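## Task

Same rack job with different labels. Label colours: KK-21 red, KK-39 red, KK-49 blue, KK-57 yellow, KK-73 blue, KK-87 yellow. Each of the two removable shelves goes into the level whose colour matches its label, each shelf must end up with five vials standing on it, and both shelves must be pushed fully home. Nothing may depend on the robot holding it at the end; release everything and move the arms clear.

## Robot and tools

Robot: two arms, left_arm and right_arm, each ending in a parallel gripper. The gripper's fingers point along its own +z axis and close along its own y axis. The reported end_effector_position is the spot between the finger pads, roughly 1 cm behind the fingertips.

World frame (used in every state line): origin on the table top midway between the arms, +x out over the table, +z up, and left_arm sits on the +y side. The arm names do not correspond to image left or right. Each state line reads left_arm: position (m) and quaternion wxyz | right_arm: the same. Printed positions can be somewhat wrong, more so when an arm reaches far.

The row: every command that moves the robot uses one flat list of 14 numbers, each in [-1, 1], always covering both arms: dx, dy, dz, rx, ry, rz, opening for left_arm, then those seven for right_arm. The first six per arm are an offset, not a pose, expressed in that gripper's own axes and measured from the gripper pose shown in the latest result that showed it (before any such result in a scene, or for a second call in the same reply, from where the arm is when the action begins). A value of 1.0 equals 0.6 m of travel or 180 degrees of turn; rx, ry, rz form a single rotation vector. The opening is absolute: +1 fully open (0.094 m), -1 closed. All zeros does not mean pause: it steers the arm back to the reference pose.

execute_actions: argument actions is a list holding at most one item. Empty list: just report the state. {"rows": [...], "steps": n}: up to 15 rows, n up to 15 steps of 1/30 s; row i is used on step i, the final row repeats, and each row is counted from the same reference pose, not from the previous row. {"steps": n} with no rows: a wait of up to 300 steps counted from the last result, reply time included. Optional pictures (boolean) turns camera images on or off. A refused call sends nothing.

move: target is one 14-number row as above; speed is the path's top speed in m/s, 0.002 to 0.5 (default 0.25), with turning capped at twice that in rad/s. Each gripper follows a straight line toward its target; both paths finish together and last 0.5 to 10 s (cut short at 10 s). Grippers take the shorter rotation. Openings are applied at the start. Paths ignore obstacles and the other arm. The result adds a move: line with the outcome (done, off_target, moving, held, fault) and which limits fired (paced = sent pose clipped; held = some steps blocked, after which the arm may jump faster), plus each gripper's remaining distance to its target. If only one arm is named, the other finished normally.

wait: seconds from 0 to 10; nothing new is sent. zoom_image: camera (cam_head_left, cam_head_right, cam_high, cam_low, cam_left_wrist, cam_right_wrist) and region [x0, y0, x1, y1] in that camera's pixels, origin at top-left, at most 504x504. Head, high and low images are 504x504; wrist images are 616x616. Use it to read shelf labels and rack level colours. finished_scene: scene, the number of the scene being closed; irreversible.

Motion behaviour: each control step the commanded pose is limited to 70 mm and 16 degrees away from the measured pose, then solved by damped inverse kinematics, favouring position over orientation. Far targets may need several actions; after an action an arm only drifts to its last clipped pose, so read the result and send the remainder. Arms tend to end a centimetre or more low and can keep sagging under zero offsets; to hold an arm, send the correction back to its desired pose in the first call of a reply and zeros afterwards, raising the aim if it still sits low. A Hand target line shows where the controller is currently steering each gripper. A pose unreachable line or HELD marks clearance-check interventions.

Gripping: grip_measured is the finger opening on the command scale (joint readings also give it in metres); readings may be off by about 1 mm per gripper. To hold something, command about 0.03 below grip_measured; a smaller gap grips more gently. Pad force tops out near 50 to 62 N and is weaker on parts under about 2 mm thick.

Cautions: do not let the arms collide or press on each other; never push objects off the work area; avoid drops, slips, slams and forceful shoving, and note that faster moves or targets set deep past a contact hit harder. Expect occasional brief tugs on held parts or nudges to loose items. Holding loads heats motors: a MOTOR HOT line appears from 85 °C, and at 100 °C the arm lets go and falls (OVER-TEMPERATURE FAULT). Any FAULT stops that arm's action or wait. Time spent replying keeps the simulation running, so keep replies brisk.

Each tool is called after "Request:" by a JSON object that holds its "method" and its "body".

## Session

Request:
{"method": "execute_actions", "body": {"actions": []}}

Scene clock: 0.00 s of 9600.00 s.
left_arm: end_effector_position=(+0.4776, +0.3383, +0.4801) grip_measured=+1.000 end_effector_quat_wxyz=(+0.700, -0.040, +0.712, +0.047) | right_arm: end_effector_position=(+0.5278, -0.3473, +0.4866) grip_measured=+1.000 end_effector_quat_wxyz=(+0.701, +0.034, +0.711, -0.045)
Joint positions: left_arm=[-0.015  1.056  1.031  0.009  0.01   0.011  0.094] | right_arm=[-0.     1.044  1.04  -0.01  -0.002 -0.016  0.094]
Joint velocities: left_arm=[-0.005  0.015  0.007 -0.012  0.051  0.037  0.   ] | right_arm=[ 0.024 -0.015 -0.027  0.002 -0.051 -0.007  0.   ]
Motor temperatures (°C, as the motors report them): left_arm=[27 35 42 27 29 28] | right_arm=[27 36 44 29 27 29]
Hand target (left_arm): +0.478, +0.338, +0.496; +0.710, -0.040, +0.702, +0.048
Hand target (right_arm): +0.526, -0.347, +0.515; +0.718, +0.033, +0.693, -0.047

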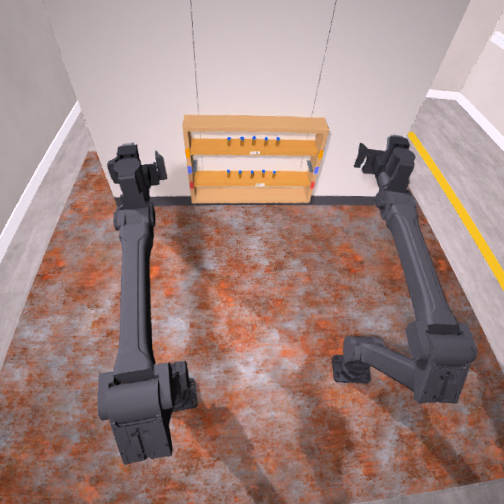

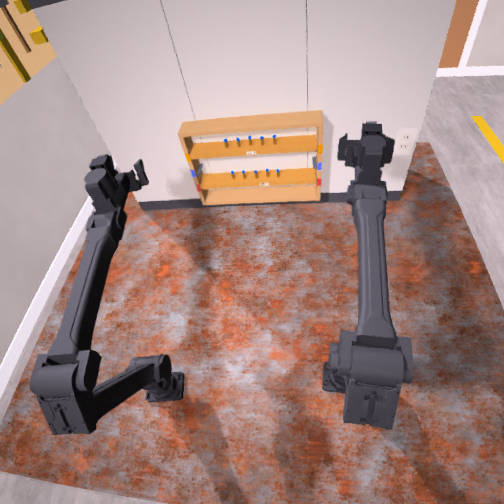

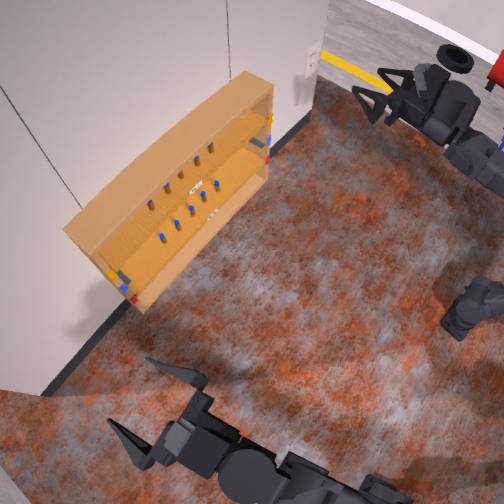

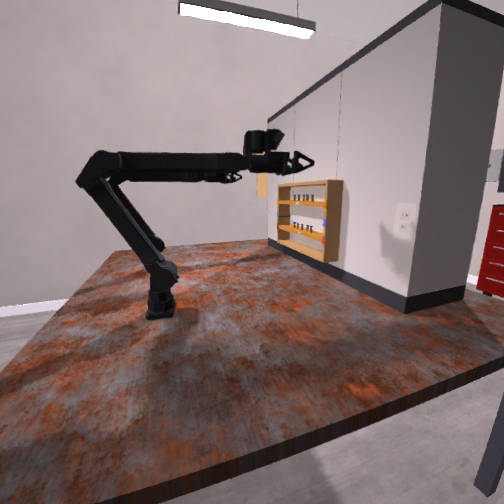

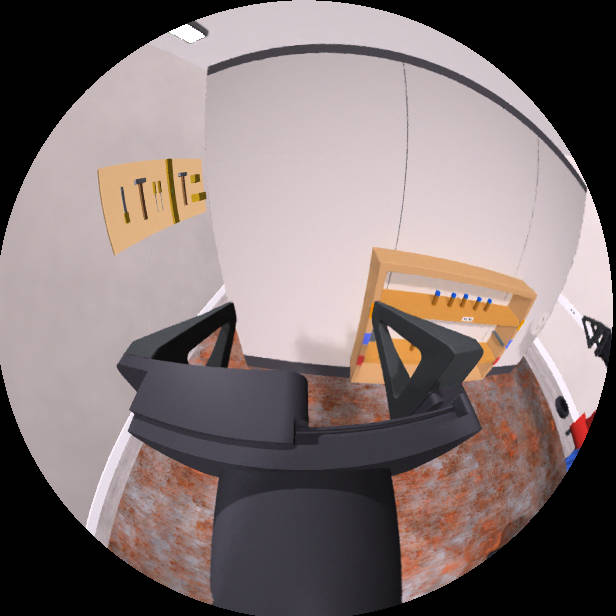

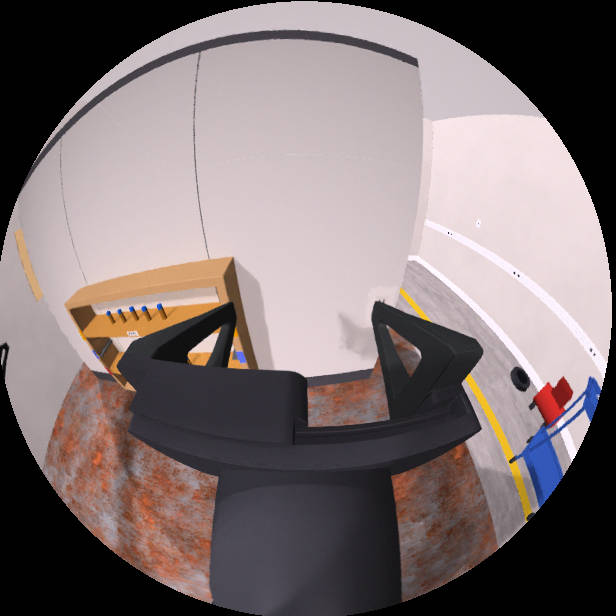

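Request:
{"method": "zoom_image", "body": {"camera": "cam_head_left", "region": [175, 108, 335, 208]}}

Request:
{"method": "zoom_image", "body": {"camera": "cam_left_wrist", "region": [445, 305, 490, 335]}}

Request:
{"method": "zoom_image", "body": {"camera": "cam_right_wrist", "region": [110, 318, 155, 348]}}

Request:
{"method": "zoom_image", "body": {"camera": "cam_head_left", "region": [240, 143, 280, 193]}}

Request:
{"method": "zoom_image", "body": {"camera": "cam_head_right", "region": [238, 143, 278, 193]}}

Region (175, 108, 335, 208) of cam_head_left's 504x504 image, scaled by 3.150, with more detail than that image has; it fills the top 315 rows of this view, and the rest is white.

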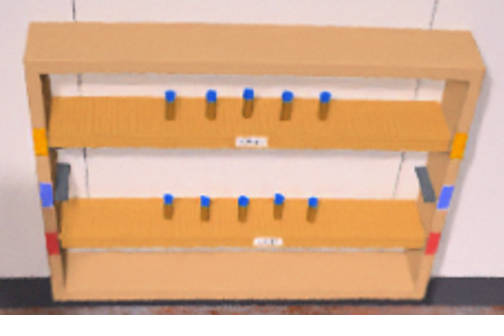

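Region (445, 305, 490, 335) of cam_left_wrist's 616x616 image, scaled by 11.200, with more detail than that image has.

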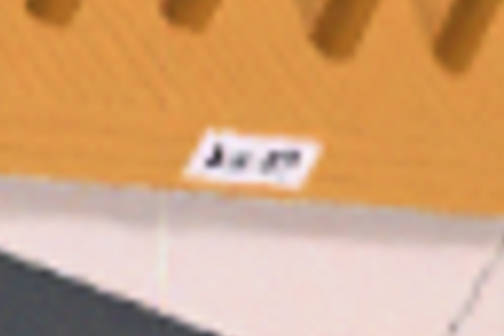

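Region (110, 318, 155, 348) of cam_right_wrist's 616x616 image, scaled by 11.200, with more detail than that image has.

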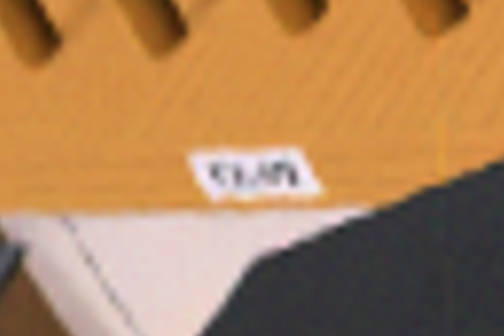

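Region (240, 143, 280, 193) of cam_head_left's 504x504 image, scaled by 10.080, with more detail than that image has; it fills the left 403 columns of this view, and the rest is white.

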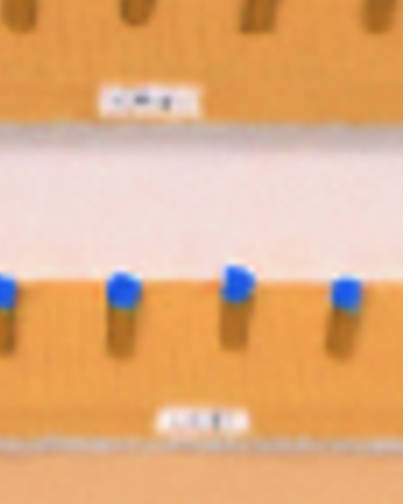

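Region (238, 143, 278, 193) of cam_head_right's 504x504 image, scaled by 10.080, with more detail than that image has; it fills the left 403 columns of this view, and the rest is white.

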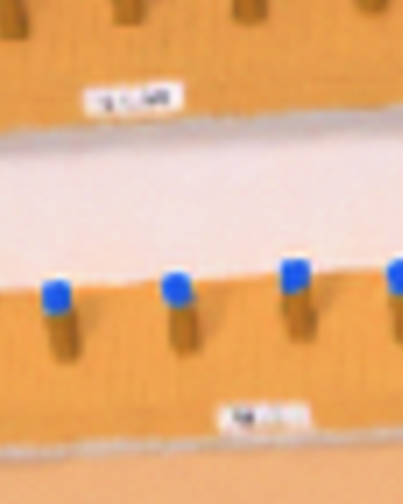

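Request:
{"method": "move", "body": {"target": [0.235, -0.3412, 0.1848, 0.035, 0.0265, -0.4987, 0.15, 0.3605, 0.5246, 0.034, -0.0315, 0.0245, 0.4987, -0.6], "speed": 0.4}}

Scene clock: 33.97 s of 9600.00 s.
left_arm: end_effector_position=(+0.5991, +0.1568, +0.3096) grip_measured=+0.152 end_effector_quat_wxyz=(+0.496, -0.505, +0.525, -0.473) | right_arm: end_effector_position=(+0.5719, -0.0489, +0.2404) grip_measured=-0.598 end_effector_quat_wxyz=(+0.504, +0.496, +0.534, +0.464)
Joint positions: left_arm=[-0.388  1.531  1.02   0.448 -0.244 -1.543  0.054] | right_arm=[0.669 1.583 0.863 0.647 0.559 1.531 0.019]
Joint velocities: left_arm=[-0.015 -0.005 -0.007 -0.007 -0.037 -0.007  0.   ] | right_arm=[ 0.005  0.005 -0.002 -0.002 -0.007  0.007 -0.   ]
Motor temperatures (°C, as the motors report them): left_arm=[27 35 51 27 29 28] | right_arm=[27 37 54 29 27 29]
Hand target (left_arm): +0.609, +0.150, +0.338; +0.505, -0.496, +0.504, -0.496
Hand target (right_arm): +0.581, -0.039, +0.272; +0.507, +0.493, +0.506, +0.493
Off the commanded pose (left_arm): 0.029 m, 4 deg.
Off the commanded pose (right_arm): 0.027 m, 5 deg.
After step 90, 28.30 s passed at rest.
move: off_target (left_arm, right_arm)
camera_calibration (this result's frames):
cam_left_wrist: T_world_to_cam=[[0.0520791, -0.0433203, 0.997703, -0.331744], [-0.581437, -0.813576, -0.00497507, 0.485401], [0.811923, -0.579842, -0.0675583, -0.249938], [0, 0, 0, 1]] pos_world=[0.502437, 0.235616, 0.316511]
cam_right_wrist: T_world_to_cam=[[-0.0607452, -0.0743942, -0.995377, 0.270974], [-0.586124, 0.809843, -0.0247579, 0.386009], [0.807941, 0.581911, -0.0927983, -0.288705], [0, 0, 0, 1]] pos_world=[0.475966, -0.124447, 0.252487]

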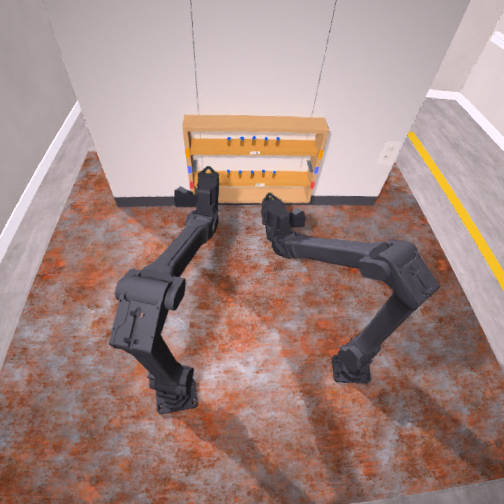

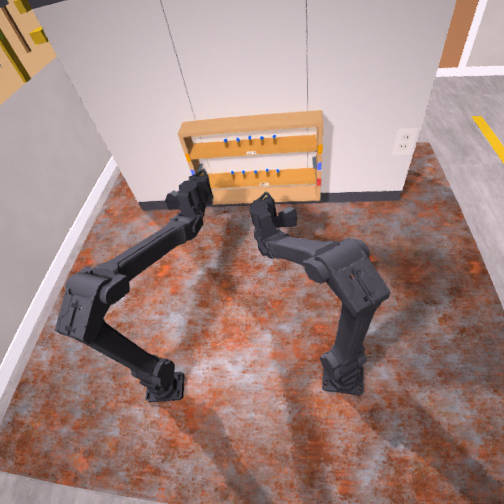

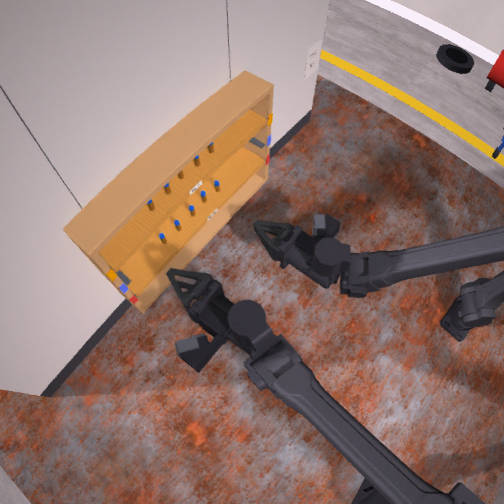

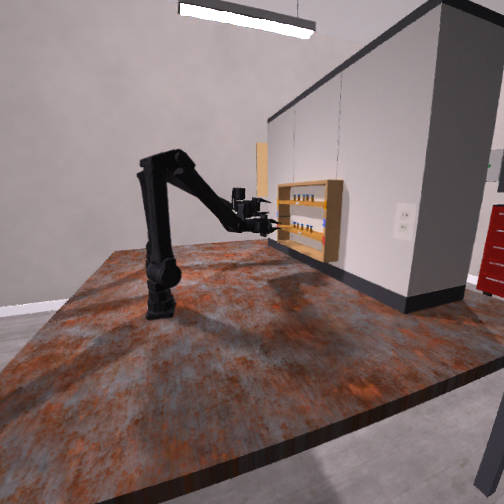

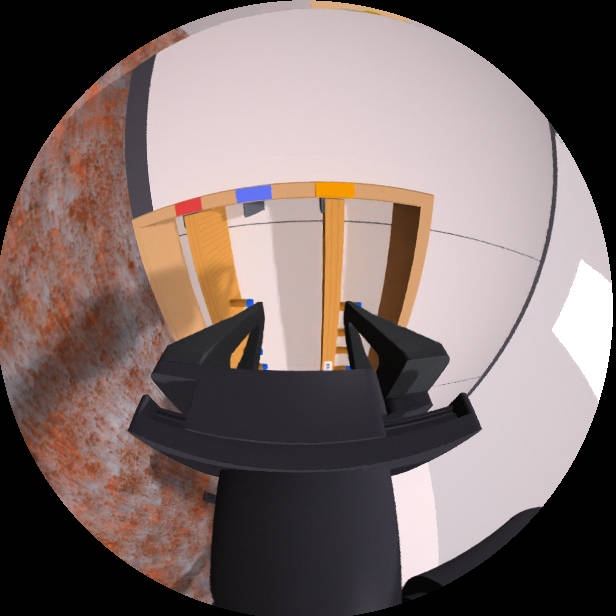

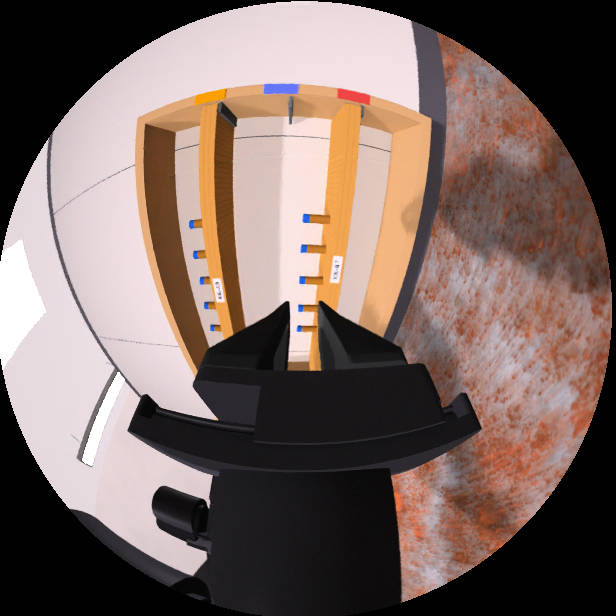

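Request:
{"method": "zoom_image", "body": {"camera": "cam_right_wrist", "region": [198, 270, 238, 310]}}

Request:
{"method": "zoom_image", "body": {"camera": "cam_right_wrist", "region": [316, 249, 356, 289]}}

Region (198, 270, 238, 310) of cam_right_wrist's 616x616 image, scaled by 12.600, with more detail than that image has.

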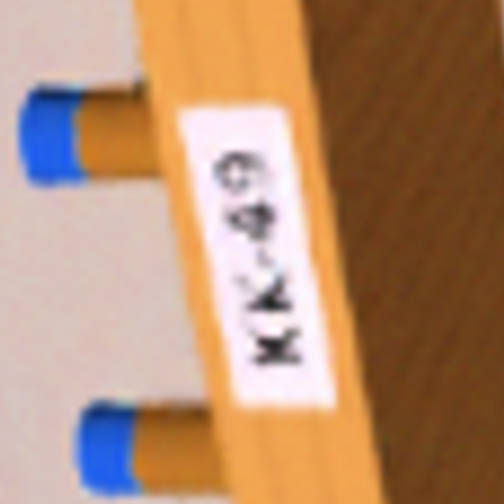

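Region (316, 249, 356, 289) of cam_right_wrist's 616x616 image, scaled by 12.600, with more detail than that image has.

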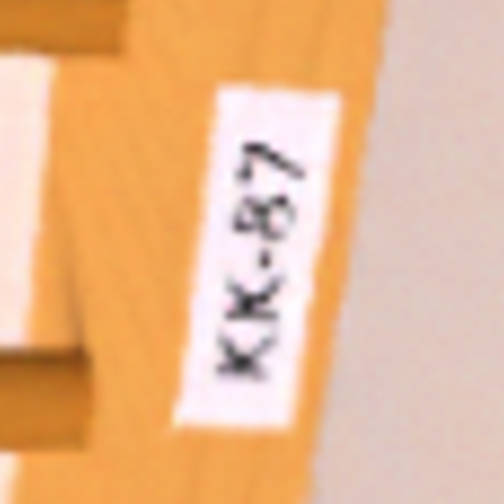

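Request:
{"method": "zoom_image", "body": {"camera": "cam_left_wrist", "region": [300, 175, 380, 255]}}

Request:
{"method": "zoom_image", "body": {"camera": "cam_right_wrist", "region": [130, 75, 440, 215]}}

Region (300, 175, 380, 255) of cam_left_wrist's 616x616 image, scaled by 6.300, with more detail than that image has.

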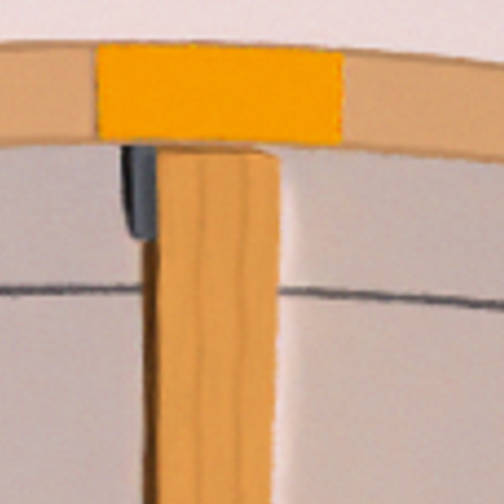

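Region (130, 75, 440, 215) of cam_right_wrist's 616x616 image, scaled by 1.626, with more detail than that image has; it fills the top 228 rows of this view, and the rest is white.

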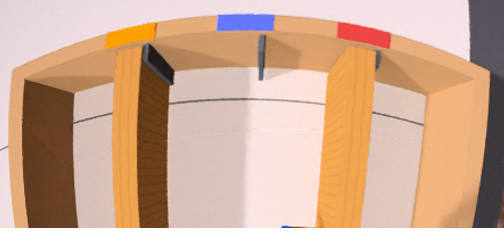

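Request:
{"method": "move", "body": {"target": [0.001, -0.067, 0.0887, 0.0232, -0.002, -0.0156, 0.15, -0.1935, 0.2328, 0.1158, -0.040, -0.001, 0.027, 0.15], "speed": 0.25}}

Scene clock: 67.73 s of 9600.00 s.
left_arm: end_effector_position=(+0.6409, +0.1524, +0.3327) grip_measured=+0.152 end_effector_quat_wxyz=(+0.500, -0.502, +0.504, -0.494) | right_arm: end_effector_position=(+0.6402, -0.1582, +0.3389) grip_measured=+0.148 end_effector_quat_wxyz=(+0.506, +0.496, +0.504, +0.493)
Joint positions: left_arm=[-0.377  1.616  1.155  0.448 -0.232 -1.564  0.054] | right_arm=[0.394 1.492 1.018 0.473 0.286 1.551 0.054]
Joint velocities: left_arm=[-0.015 -0.015 -0.002  0.002 -0.007 -0.066  0.001] | right_arm=[ 0.005 -0.005 -0.012 -0.002 -0.066 -0.066  0.   ]
Motor temperatures (°C, as the motors report them): left_arm=[27 36 55 27 29 28] | right_arm=[27 38 54 29 27 29]
Hand target (left_arm): +0.654, +0.156, +0.347; +0.505, -0.501, +0.493, -0.502
Hand target (right_arm): +0.646, -0.158, +0.382; +0.514, +0.488, +0.480, +0.517
Off the commanded pose (left_arm): 0.020 m, 2 deg.
Off the commanded pose (right_arm): 0.046 m, 4 deg.
After step 90, 29.57 s passed at rest.
move: off_target (left_arm, right_arm); limits=paced
camera_calibration (this result's frames):
cam_left_wrist: T_world_to_cam=[[0.00351847, -0.00997807, 0.999944, -0.331792], [-0.581461, -0.813552, -0.00607216, 0.506551], [0.813567, -0.581407, -0.00866432, -0.305237], [0, 0, 0, 1]] pos_world=[0.544037, 0.231328, 0.332204]
cam_right_wrist: T_world_to_cam=[[0.000381684, -0.0165131, -0.999864, 0.33663], [-0.583205, 0.812211, -0.0136366, 0.511718], [0.812325, 0.58313, -0.00932053, -0.302067], [0, 0, 0, 1]] pos_world=[0.543685, -0.23392, 0.340747]

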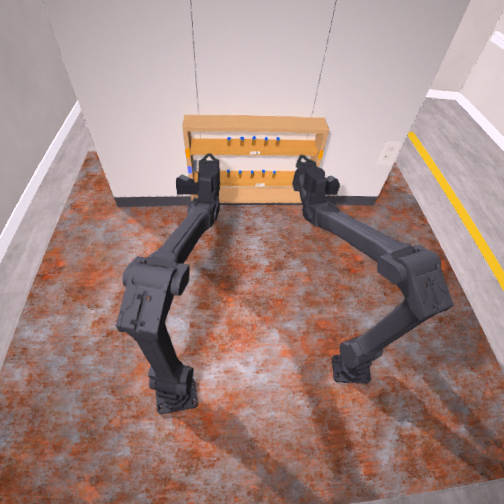

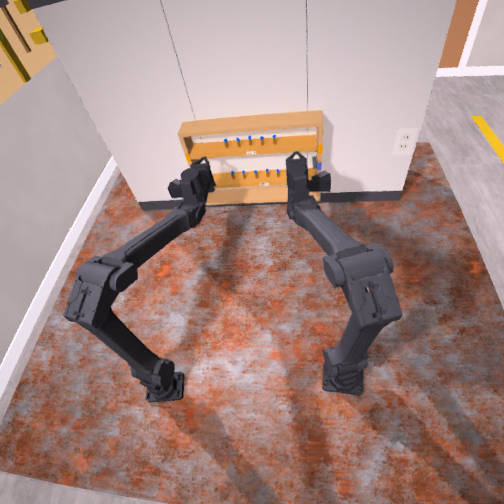

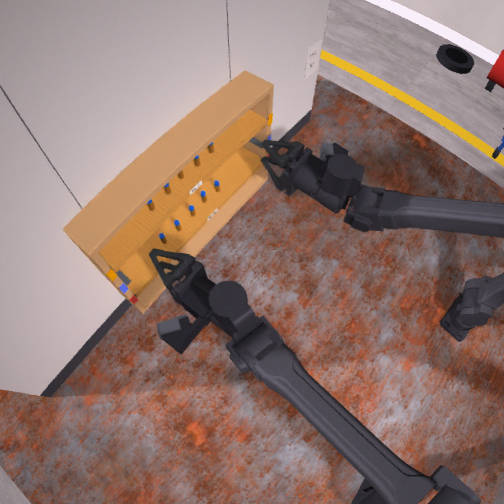

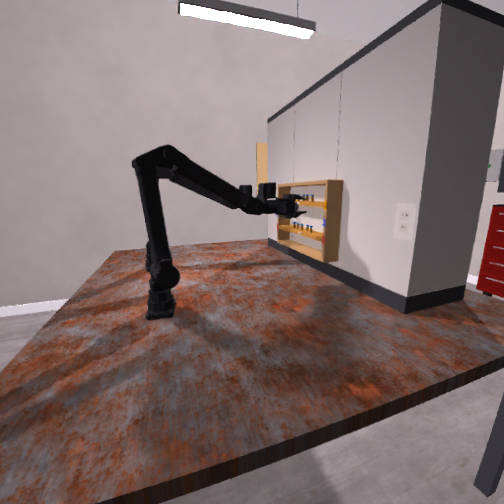

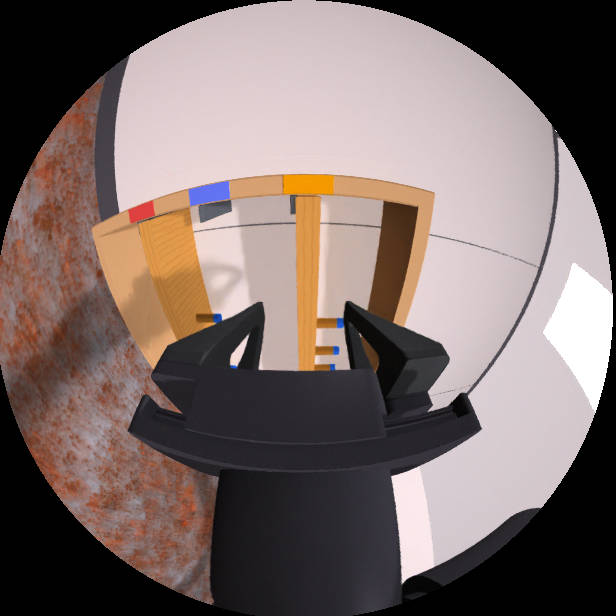

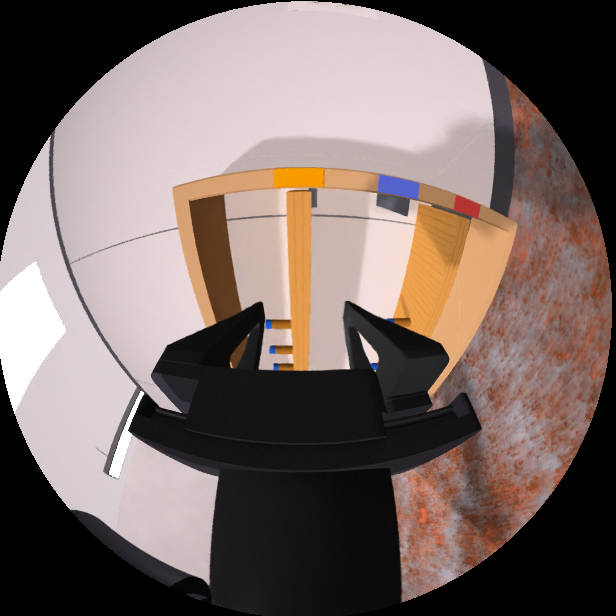

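Request:
{"method": "move", "body": {"target": [-0.0037, -0.0223, 0.149, 0.0092, -0.002, 0, 0.15, 0.0068, 0.0487, 0.1553, -0.0111, -0.0035, 0.0016, 0.15], "speed": 0.09}}

Request:
{"method": "zoom_image", "body": {"camera": "cam_left_wrist", "region": [230, 150, 390, 375]}}

Request:
{"method": "zoom_image", "body": {"camera": "cam_right_wrist", "region": [230, 140, 390, 375]}}

Scene clock: 82.60 s of 9600.00 s.
left_arm: end_effector_position=(+0.7174, +0.1510, +0.3322) grip_measured=+0.152 end_effector_quat_wxyz=(+0.502, -0.499, +0.501, -0.498) | right_arm: end_effector_position=(+0.7163, -0.1496, +0.3395) grip_measured=+0.148 end_effector_quat_wxyz=(+0.504, +0.499, +0.507, +0.491)
Joint positions: left_arm=[-0.35   1.798  1.39   0.408 -0.203 -1.565  0.054] | right_arm=[0.371 1.671 1.245 0.415 0.262 1.553 0.054]
Joint velocities: left_arm=[-0.015 -0.005  0.007 -0.002  0.022  0.037  0.001] | right_arm=[ 0.005  0.005 -0.017 -0.012 -0.051 -0.037 -0.   ]
Motor temperatures (°C, as the motors report them): left_arm=[27 36 56 27 29 28] | right_arm=[27 38 57 29 27 29]
Hand target (left_arm): +0.730, +0.156, +0.345; +0.509, -0.496, +0.496, -0.500
Hand target (right_arm): +0.730, -0.155, +0.369; +0.516, +0.492, +0.491, +0.501
Off the commanded pose (left_arm): 0.019 m, 1 deg.
Off the commanded pose (right_arm): 0.034 m, 3 deg.
After step 90, 10.40 s passed at rest.
move: off_target (left_arm, right_arm)
camera_calibration (this result's frames):
cam_left_wrist: T_world_to_cam=[[-0.00800748, -0.00650345, 0.999947, -0.323847], [-0.582605, -0.812694, -0.00995104, 0.551857], [0.812716, -0.582654, 0.00271869, -0.371296], [0, 0, 0, 1]] pos_world=[0.62068, 0.230048, 0.33033]
cam_right_wrist: T_world_to_cam=[[-0.0103112, -0.0177868, -0.999789, 0.344733], [-0.583316, 0.812202, -0.00843363, 0.547409], [0.81218, 0.583105, -0.0187501, -0.365522], [0, 0, 0, 1]] pos_world=[0.619737, -0.225337, 0.342423]

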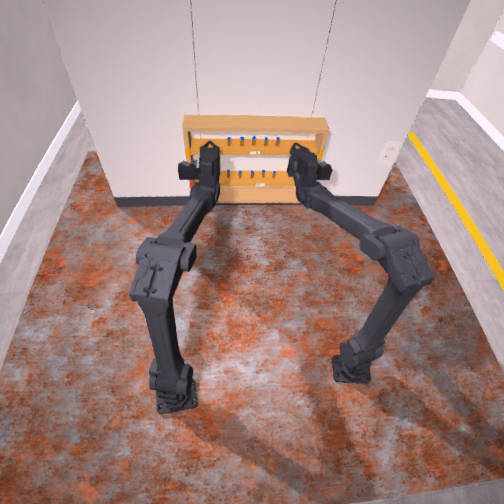

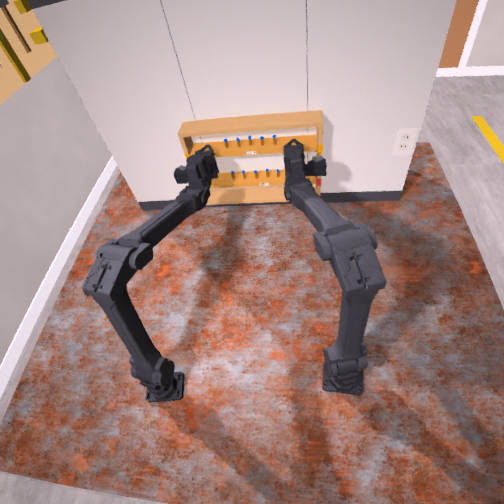

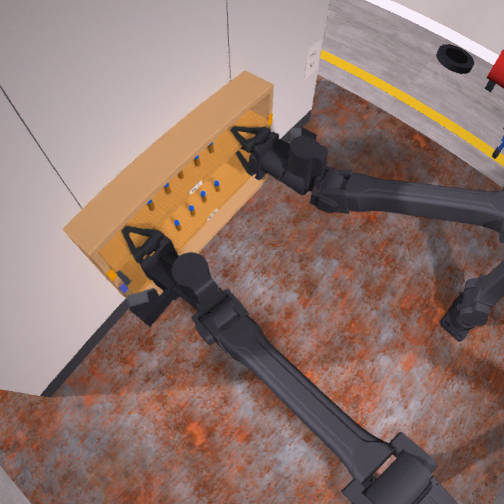

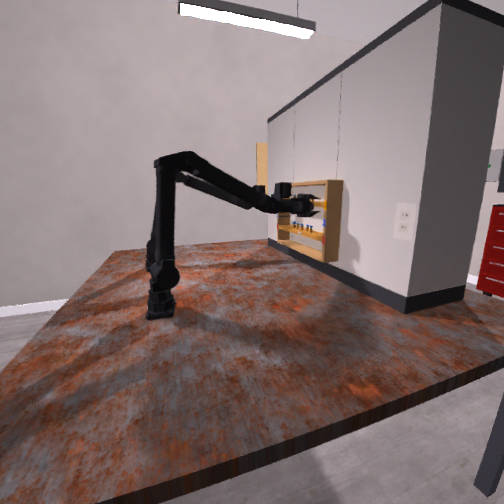

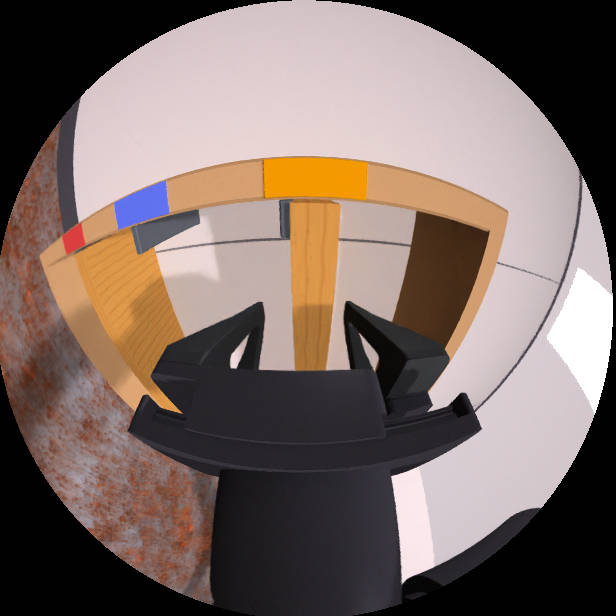

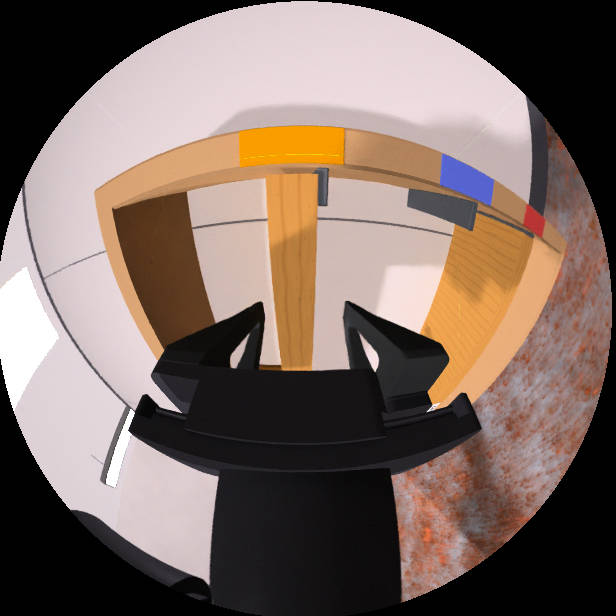

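Region (230, 150, 390, 375) of cam_left_wrist's 616x616 image, scaled by 2.240, with more detail than that image has; it fills the left 358 columns of this view, and the rest is white.

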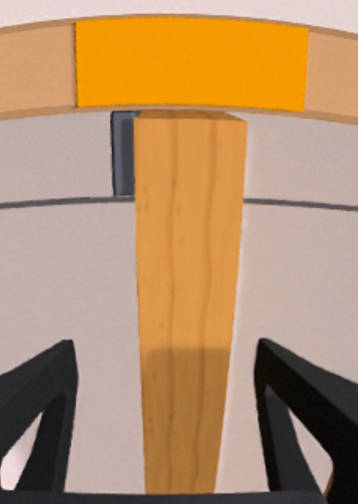

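Region (230, 140, 390, 375) of cam_right_wrist's 616x616 image, scaled by 2.145, with more detail than that image has; it fills the left 343 columns of this view, and the rest is white.

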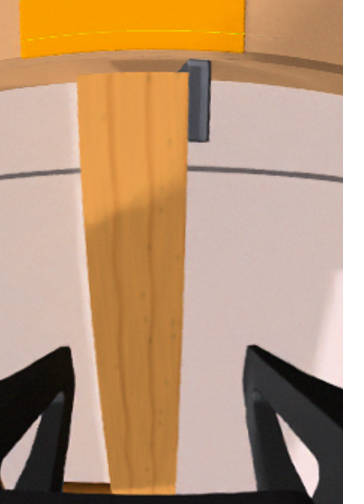

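Request:
{"method": "execute_actions", "body": {"actions": [{"rows": [
[-0.0067,-0.0218,0.0224,0.0056,-0.0022,0.001,0.12, -0.008,0.0480,0.0292,-0.0146,-0.0035,0.0022,0.12],
[-0.0067,-0.0224,0.0233,0.0058,-0.0022,0.001,0.08, -0.008,0.0487,0.0301,-0.0150,-0.0035,0.0022,0.08],
[-0.0067,-0.0232,0.0244,0.0060,-0.0022,0.001,0.04, -0.008,0.0495,0.0312,-0.0154,-0.0035,0.0022,0.04],
[-0.0067,-0.0240,0.0256,0.0063,-0.0022,0.001,0.0, -0.008,0.0504,0.0324,-0.0159,-0.0035,0.0022,0.0],
[-0.0067,-0.0249,0.0268,0.0065,-0.0022,0.001,-0.04, -0.008,0.0513,0.0336,-0.0164,-0.0035,0.0022,-0.04],
[-0.0067,-0.0257,0.0280,0.0068,-0.0022,0.001,-0.08, -0.008,0.0522,0.0348,-0.0169,-0.0035,0.0022,-0.08],
[-0.0067,-0.0265,0.0291,0.0070,-0.0022,0.001,-0.12, -0.008,0.0531,0.0359,-0.0174,-0.0035,0.0022,-0.12],
[-0.0067,-0.0272,0.0301,0.0072,-0.0022,0.001,-0.16, -0.008,0.0538,0.0369,-0.0178,-0.0035,0.0022,-0.16],
[-0.0067,-0.0278,0.0309,0.0074,-0.0022,0.001,-0.20, -0.008,0.0544,0.0377,-0.0182,-0.0035,0.0022,-0.20],
[-0.0067,-0.0281,0.0315,0.0076,-0.0022,0.001,-0.24, -0.008,0.0548,0.0383,-0.0184,-0.0035,0.0022,-0.24],
[-0.0067,-0.0283,0.0317,0.0076,-0.0022,0.001,-0.28, -0.008,0.0550,0.0385,-0.0185,-0.0035,0.0022,-0.28],
[-0.0067,-0.0283,0.0317,0.0076,-0.0022,0.001,-0.32, -0.008,0.0550,0.0385,-0.0185,-0.0035,0.0022,-0.32],
[-0.0067,-0.0283,0.0317,0.0076,-0.0022,0.001,-0.36, -0.008,0.0550,0.0385,-0.0185,-0.0035,0.0022,-0.36],
[-0.0067,-0.0283,0.0317,0.0076,-0.0022,0.001,-0.40, -0.008,0.0550,0.0385,-0.0185,-0.0035,0.0022,-0.40],
[-0.0067,-0.0283,0.0317,0.0076,-0.0022,0.001,-0.43, -0.008,0.0550,0.0385,-0.0185,-0.0035,0.0022,-0.43]
], "steps": 15}], "pictures": false}}

Request:
{"method": "execute_actions", "body": {"actions": [{"rows": [
[-0.005,-0.020,0.019,0.005,-0.002,0,-0.46, -0.006,0.045,0.025,-0.013,-0.003,0.002,-0.46],
[-0.005,-0.020,0.018,0.005,-0.002,0,-0.49, -0.006,0.045,0.024,-0.013,-0.003,0.002,-0.49],
[-0.004,-0.020,0.017,0.005,-0.002,0,-0.52, -0.005,0.045,0.023,-0.013,-0.003,0.002,-0.52],
[-0.004,-0.020,0.016,0.005,-0.002,0,-0.545, -0.005,0.045,0.022,-0.013,-0.003,0.002,-0.545],
[-0.003,-0.020,0.015,0.005,-0.001,0,-0.57, -0.004,0.045,0.021,-0.013,-0.002,0.002,-0.57],
[-0.003,-0.020,0.014,0.005,-0.001,0,-0.585, -0.004,0.045,0.020,-0.013,-0.002,0.002,-0.585],
[-0.002,-0.020,0.013,0.005,-0.001,0,-0.60, -0.003,0.045,0.019,-0.013,-0.002,0.002,-0.60],
[-0.002,-0.020,0.012,0.005,-0.001,0,-0.61, -0.003,0.045,0.018,-0.013,-0.001,0.002,-0.61],
[-0.001,-0.020,0.011,0.005,0,0,-0.62, -0.002,0.045,0.017,-0.013,-0.001,0.002,-0.62],
[-0.001,-0.020,0.010,0.005,0,0,-0.63, -0.002,0.045,0.016,-0.013,0,0.002,-0.63],
[0,-0.020,0.009,0.005,0,0,-0.64, -0.001,0.045,0.015,-0.013,0,0.002,-0.64],
[0,-0.020,0.008,0.005,0,0,-0.65, -0.001,0.045,0.014,-0.013,0,0.002,-0.65],
[0,-0.020,0.007,0.005,0,0,-0.66, 0,0.045,0.013,-0.013,0,0.002,-0.66],
[0,-0.020,0.006,0.005,0,0,-0.66, 0,0.045,0.011,-0.013,0,0.002,-0.66],
[0,-0.020,0.005,0.005,0,0,-0.66, 0,0.045,0.009,-0.013,0,0.002,-0.66]
], "steps": 15}]}}

Request:
{"method": "zoom_image", "body": {"camera": "cam_left_wrist", "region": [240, 160, 370, 250]}}

Request:
{"method": "zoom_image", "body": {"camera": "cam_right_wrist", "region": [240, 130, 370, 220]}}

Scene clock: 103.63 s of 9600.00 s.
left_arm: end_effector_position=(+0.7221, +0.1497, +0.3405) grip_measured=-0.411 end_effector_quat_wxyz=(+0.504, -0.496, +0.498, -0.502) | right_arm: end_effector_position=(+0.7211, -0.1486, +0.3429) grip_measured=-0.411 end_effector_quat_wxyz=(+0.505, +0.497, +0.505, +0.493)
Joint positions: left_arm=[-0.35   1.804  1.414  0.402 -0.201 -1.564  0.028] | right_arm=[0.37  1.681 1.262 0.415 0.261 1.553 0.028]
Joint velocities: left_arm=[-0.015  0.005 -0.017 -0.037  0.007 -0.007 -0.035] | right_arm=[-0.015  0.005 -0.002 -0.007 -0.051 -0.037 -0.035]
Motor temperatures (°C, as the motors report them): left_arm=[27 37 57 27 29 28] | right_arm=[27 39 60 29 27 29]
Hand target (left_arm): +0.735, +0.156, +0.349; +0.510, -0.494, +0.494, -0.501
Hand target (right_arm): +0.736, -0.155, +0.372; +0.519, +0.489, +0.488, +0.504
Off the commanded pose (left_arm): 0.018 m, 1 deg.
Off the commanded pose (right_arm): 0.035 m, 3 deg.
Steps of this call (steps 1 to 90: nothing new was sent; then 17.53 s passed at rest; steps 91 to 105: all 15 steps of this action). Readings (end_effector_position):
91: left_arm (+0.7174, +0.1510, +0.3322) | right_arm (+0.7163, -0.1496, +0.3395)
92: left_arm (+0.7174, +0.1510, +0.3322) | right_arm (+0.7163, -0.1496, +0.3395)
94: left_arm (+0.7175, +0.1509, +0.3328) | right_arm (+0.7163, -0.1496, +0.3395)
98: left_arm (+0.7195, +0.1503, +0.3362) | right_arm (+0.7180, -0.1490, +0.3409)
105: the state above

Scene clock: 104.13 s of 9600.00 s.
left_arm: end_effector_position=(+0.7226, +0.1496, +0.3373) grip_measured=-0.623 end_effector_quat_wxyz=(+0.502, -0.498, +0.501, -0.499) | right_arm: end_effector_position=(+0.7211, -0.1484, +0.3431) grip_measured=-0.624 end_effector_quat_wxyz=(+0.505, +0.497, +0.505, +0.493)
Joint positions: left_arm=[-0.35   1.806  1.414  0.396 -0.201 -1.564  0.018] | right_arm=[0.37  1.681 1.263 0.415 0.26  1.553 0.018]
Joint velocities: left_arm=[-0.005  0.005 -0.012 -0.007  0.022 -0.007 -0.   ] | right_arm=[-0.034 -0.015  0.002  0.012 -0.007 -0.022  0.   ]
Motor temperatures (°C, as the motors report them): left_arm=[27 37 57 27 29 28] | right_arm=[27 39 60 29 27 29]
Hand target (left_arm): +0.725, +0.150, +0.353; +0.508, -0.492, +0.494, -0.506
Hand target (right_arm): +0.725, -0.149, +0.370; +0.514, +0.489, +0.493, +0.505
Off the commanded pose (left_arm): 0.015 m, 1 deg.
Off the commanded pose (right_arm): 0.027 m, 2 deg.
Steps of this call (steps 1 to 15: all 15 steps of this action). Readings (end_effector_position):
1: left_arm (+0.7222, +0.1497, +0.3398) | right_arm (+0.7211, -0.1485, +0.3431)
2: left_arm (+0.7222, +0.1497, +0.3397) | right_arm (+0.7211, -0.1485, +0.3431)
4: left_arm (+0.7224, +0.1496, +0.3385) | right_arm (+0.7211, -0.1485, +0.3431)
8: left_arm (+0.7226, +0.1496, +0.3374) | right_arm (+0.7211, -0.1485, +0.3431)
15: the state above
camera_calibration (this result's frames):
cam_left_wrist: T_world_to_cam=[[-0.0117568, -0.00686822, 0.999907, -0.326179], [-0.584112, -0.811578, -0.0124426, 0.555564], [0.811588, -0.584204, 0.00552977, -0.376233], [0, 0, 0, 1]] pos_world=[0.626023, 0.228847, 0.335142]
cam_right_wrist: T_world_to_cam=[[-0.00253682, -0.015747, -0.999873, 0.343175], [-0.584787, 0.811108, -0.0112904, 0.551214], [0.811183, 0.584684, -0.0112663, -0.371717], [0, 0, 0, 1]] pos_world=[0.624744, -0.224353, 0.345167]

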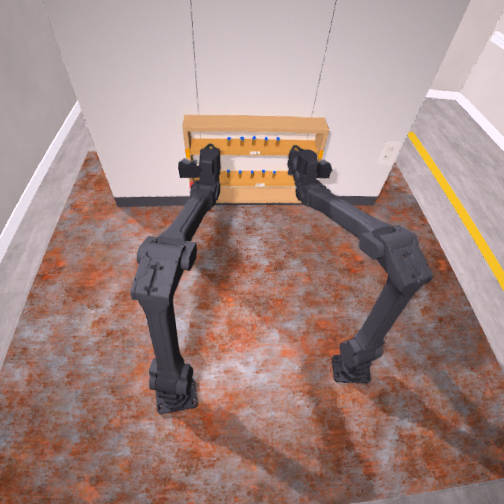

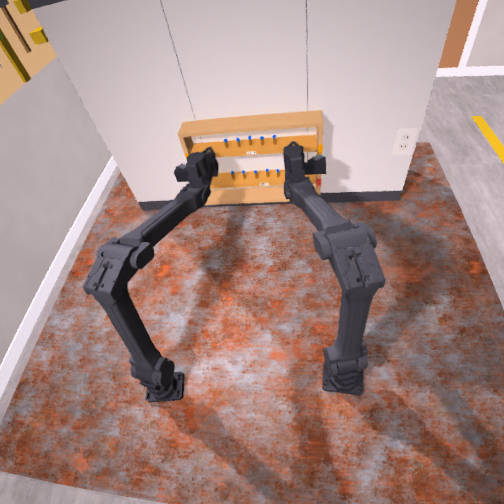

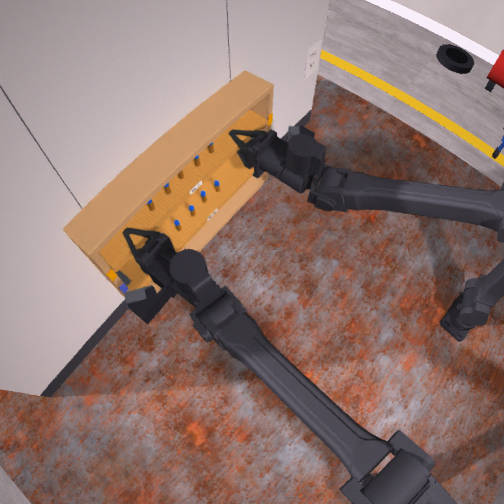

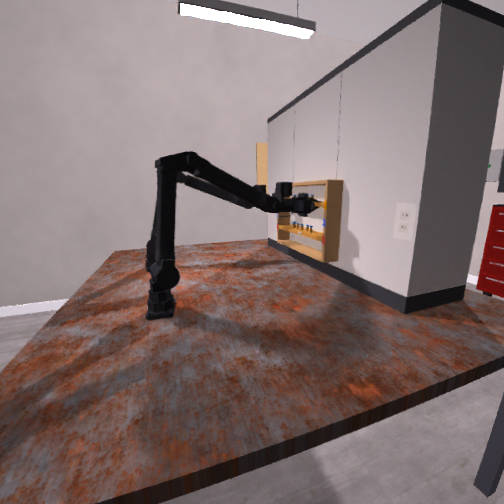

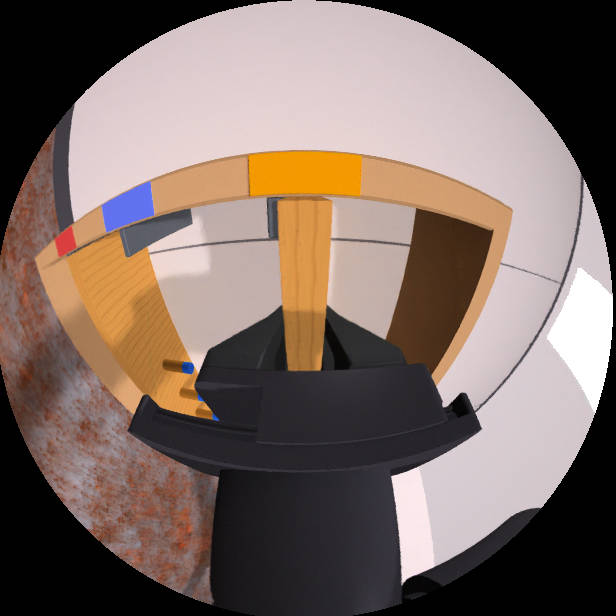

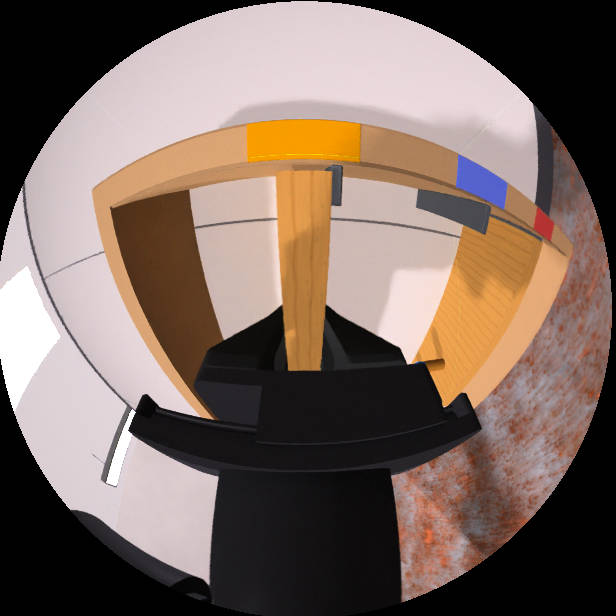

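Region (240, 160, 370, 250) of cam_left_wrist's 616x616 image, scaled by 3.877, with more detail than that image has; it fills the top 349 rows of this view, and the rest is white.

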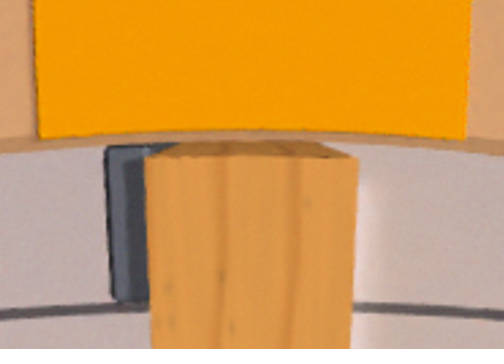

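Region (240, 130, 370, 220) of cam_right_wrist's 616x616 image, scaled by 3.877, with more detail than that image has; it fills the top 349 rows of this view, and the rest is white.

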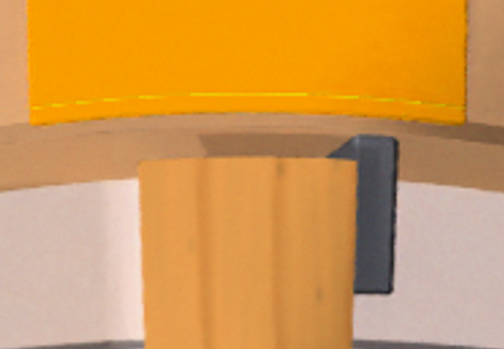

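Request:
{"method": "execute_actions", "body": {"actions": [{"rows": [
[0.0007,-0.0320,0.0019,0.0103,0.0002,-0.0007,-0.66, 0.0005,0.0510,0.0059,-0.0150,0.0002,0.0026,-0.66],
[0.0015,-0.0394,-0.0003,0.0128,0.0004,-0.0015,-0.66, 0.0010,0.0576,0.0026,-0.0173,0.0003,0.0033,-0.66],
[0.0023,-0.0468,-0.0026,0.0154,0.0006,-0.0023,-0.66, 0.0015,0.0642,-0.0008,-0.0195,0.0005,0.0039,-0.66],
[0.0031,-0.0542,-0.0049,0.0179,0.0009,-0.0031,-0.66, 0.0020,0.0708,-0.0042,-0.0218,0.0007,0.0046,-0.66],
[0.0039,-0.0616,-0.0072,0.0204,0.0011,-0.0039,-0.66, 0.0025,0.0774,-0.0076,-0.0240,0.0009,0.0052,-0.66],
[0.0047,-0.0683,-0.0092,0.0227,0.0013,-0.0046,-0.66, 0.0030,0.0834,-0.0106,-0.0261,0.0010,0.0058,-0.66],
[0.0053,-0.0744,-0.0111,0.0248,0.0015,-0.0053,-0.66, 0.0034,0.0888,-0.0134,-0.0279,0.0012,0.0064,-0.66],
[0.0058,-0.0791,-0.0126,0.0264,0.0016,-0.0058,-0.66, 0.0038,0.0930,-0.0156,-0.0293,0.0013,0.0068,-0.66],
[0.0063,-0.0831,-0.0138,0.0278,0.0017,-0.0062,-0.66, 0.0040,0.0966,-0.0174,-0.0305,0.0014,0.0072,-0.66],
[0.0066,-0.0865,-0.0148,0.0289,0.0018,-0.0066,-0.66, 0.0043,0.0996,-0.0189,-0.0316,0.0015,0.0075,-0.66],
[0.0069,-0.0891,-0.0157,0.0299,0.0019,-0.0068,-0.66, 0.0045,0.1020,-0.0202,-0.0324,0.0015,0.0077,-0.66],
[0.0072,-0.0912,-0.0163,0.0305,0.002,-0.0071,-0.66, 0.0046,0.1038,-0.0211,-0.0330,0.0016,0.0079,-0.66],
[0.0073,-0.0925,-0.0167,0.031,0.002,-0.0072,-0.66, 0.0047,0.105,-0.0217,-0.0334,0.0016,0.008,-0.66]
], "steps": 15}], "pictures": false}}

Request:
{"method": "execute_actions", "body": {"actions": [{"steps": 12}], "pictures": false}}

Scene clock: 155.97 s of 9600.00 s.
left_arm: end_effector_position=(+0.7213, +0.1495, +0.3416) grip_measured=-0.623 end_effector_quat_wxyz=(+0.504, -0.496, +0.500, -0.500) | right_arm: end_effector_position=(+0.7196, -0.1489, +0.3482) grip_measured=-0.624 end_effector_quat_wxyz=(+0.506, +0.496, +0.502, +0.495)
Joint positions: left_arm=[-0.351  1.8    1.414  0.396 -0.201 -1.562  0.018] | right_arm=[0.37  1.674 1.263 0.415 0.261 1.553 0.018]
Joint velocities: left_arm=[-0.015 -0.044 -0.017  0.012  0.007  0.007  0.   ] | right_arm=[ 0.005 -0.034 -0.002 -0.012 -0.022 -0.022 -0.001]
Motor temperatures (°C, as the motors report them): left_arm=[27 39 54 27 29 28] | right_arm=[27 40 58 29 27 29]
Hand target (left_arm): +0.712, +0.146, +0.392; +0.519, -0.477, +0.472, -0.530
Hand target (right_arm): +0.707, -0.146, +0.405; +0.523, +0.475, +0.473, +0.526
Off the commanded pose (left_arm): 0.052 m, 5 deg.
Off the commanded pose (right_arm): 0.059 m, 6 deg.
Steps of this call (steps 1 to 90: nothing new was sent; then 48.33 s passed at rest; steps 91 to 105: all 15 steps of this action). Readings (end_effector_position):
91: left_arm (+0.7226, +0.1496, +0.3373) | right_arm (+0.7211, -0.1484, +0.3431)
92: left_arm (+0.7226, +0.1496, +0.3373) | right_arm (+0.7211, -0.1484, +0.3431)
94: left_arm (+0.7226, +0.1496, +0.3373) | right_arm (+0.7210, -0.1485, +0.3436)
98: left_arm (+0.7225, +0.1496, +0.3376) | right_arm (+0.7207, -0.1486, +0.3447)
105: the state above

Scene clock: 156.37 s of 9600.00 s.
left_arm: end_effector_position=(+0.7201, +0.1492, +0.3459) grip_measured=-0.623 end_effector_quat_wxyz=(+0.505, -0.494, +0.498, -0.502) | right_arm: end_effector_position=(+0.7184, -0.1493, +0.3522) grip_measured=-0.624 end_effector_quat_wxyz=(+0.507, +0.495, +0.501, +0.497)
Joint positions: left_arm=[-0.351  1.795  1.414  0.396 -0.201 -1.561  0.018] | right_arm=[0.37  1.668 1.263 0.415 0.261 1.553 0.018]
Joint velocities: left_arm=[ 0.005  0.005 -0.002 -0.002  0.022  0.007 -0.001] | right_arm=[ 0.015 -0.005 -0.012  0.002  0.007 -0.066 -0.001]
Motor temperatures (°C, as the motors report them): left_arm=[27 40 54 27 29 28] | right_arm=[27 40 58 29 27 29]
Hand target (left_arm): +0.712, +0.146, +0.392; +0.519, -0.477, +0.472, -0.530
Hand target (right_arm): +0.707, -0.146, +0.405; +0.523, +0.475, +0.473, +0.526
Off the commanded pose (left_arm): 0.048 m, 5 deg.
Off the commanded pose (right_arm): 0.055 m, 5 deg.
Steps of this call (steps 1 to 12: nothing new was sent). Readings (end_effector_position):
1: left_arm (+0.7211, +0.1493, +0.3425) | right_arm (+0.7194, -0.1490, +0.3490)
2: left_arm (+0.7208, +0.1493, +0.3433) | right_arm (+0.7191, -0.1491, +0.3498)
4: left_arm (+0.7203, +0.1494, +0.3450) | right_arm (+0.7187, -0.1492, +0.3511)
8: left_arm (+0.7201, +0.1492, +0.3459) | right_arm (+0.7184, -0.1493, +0.3522)
12: the state above


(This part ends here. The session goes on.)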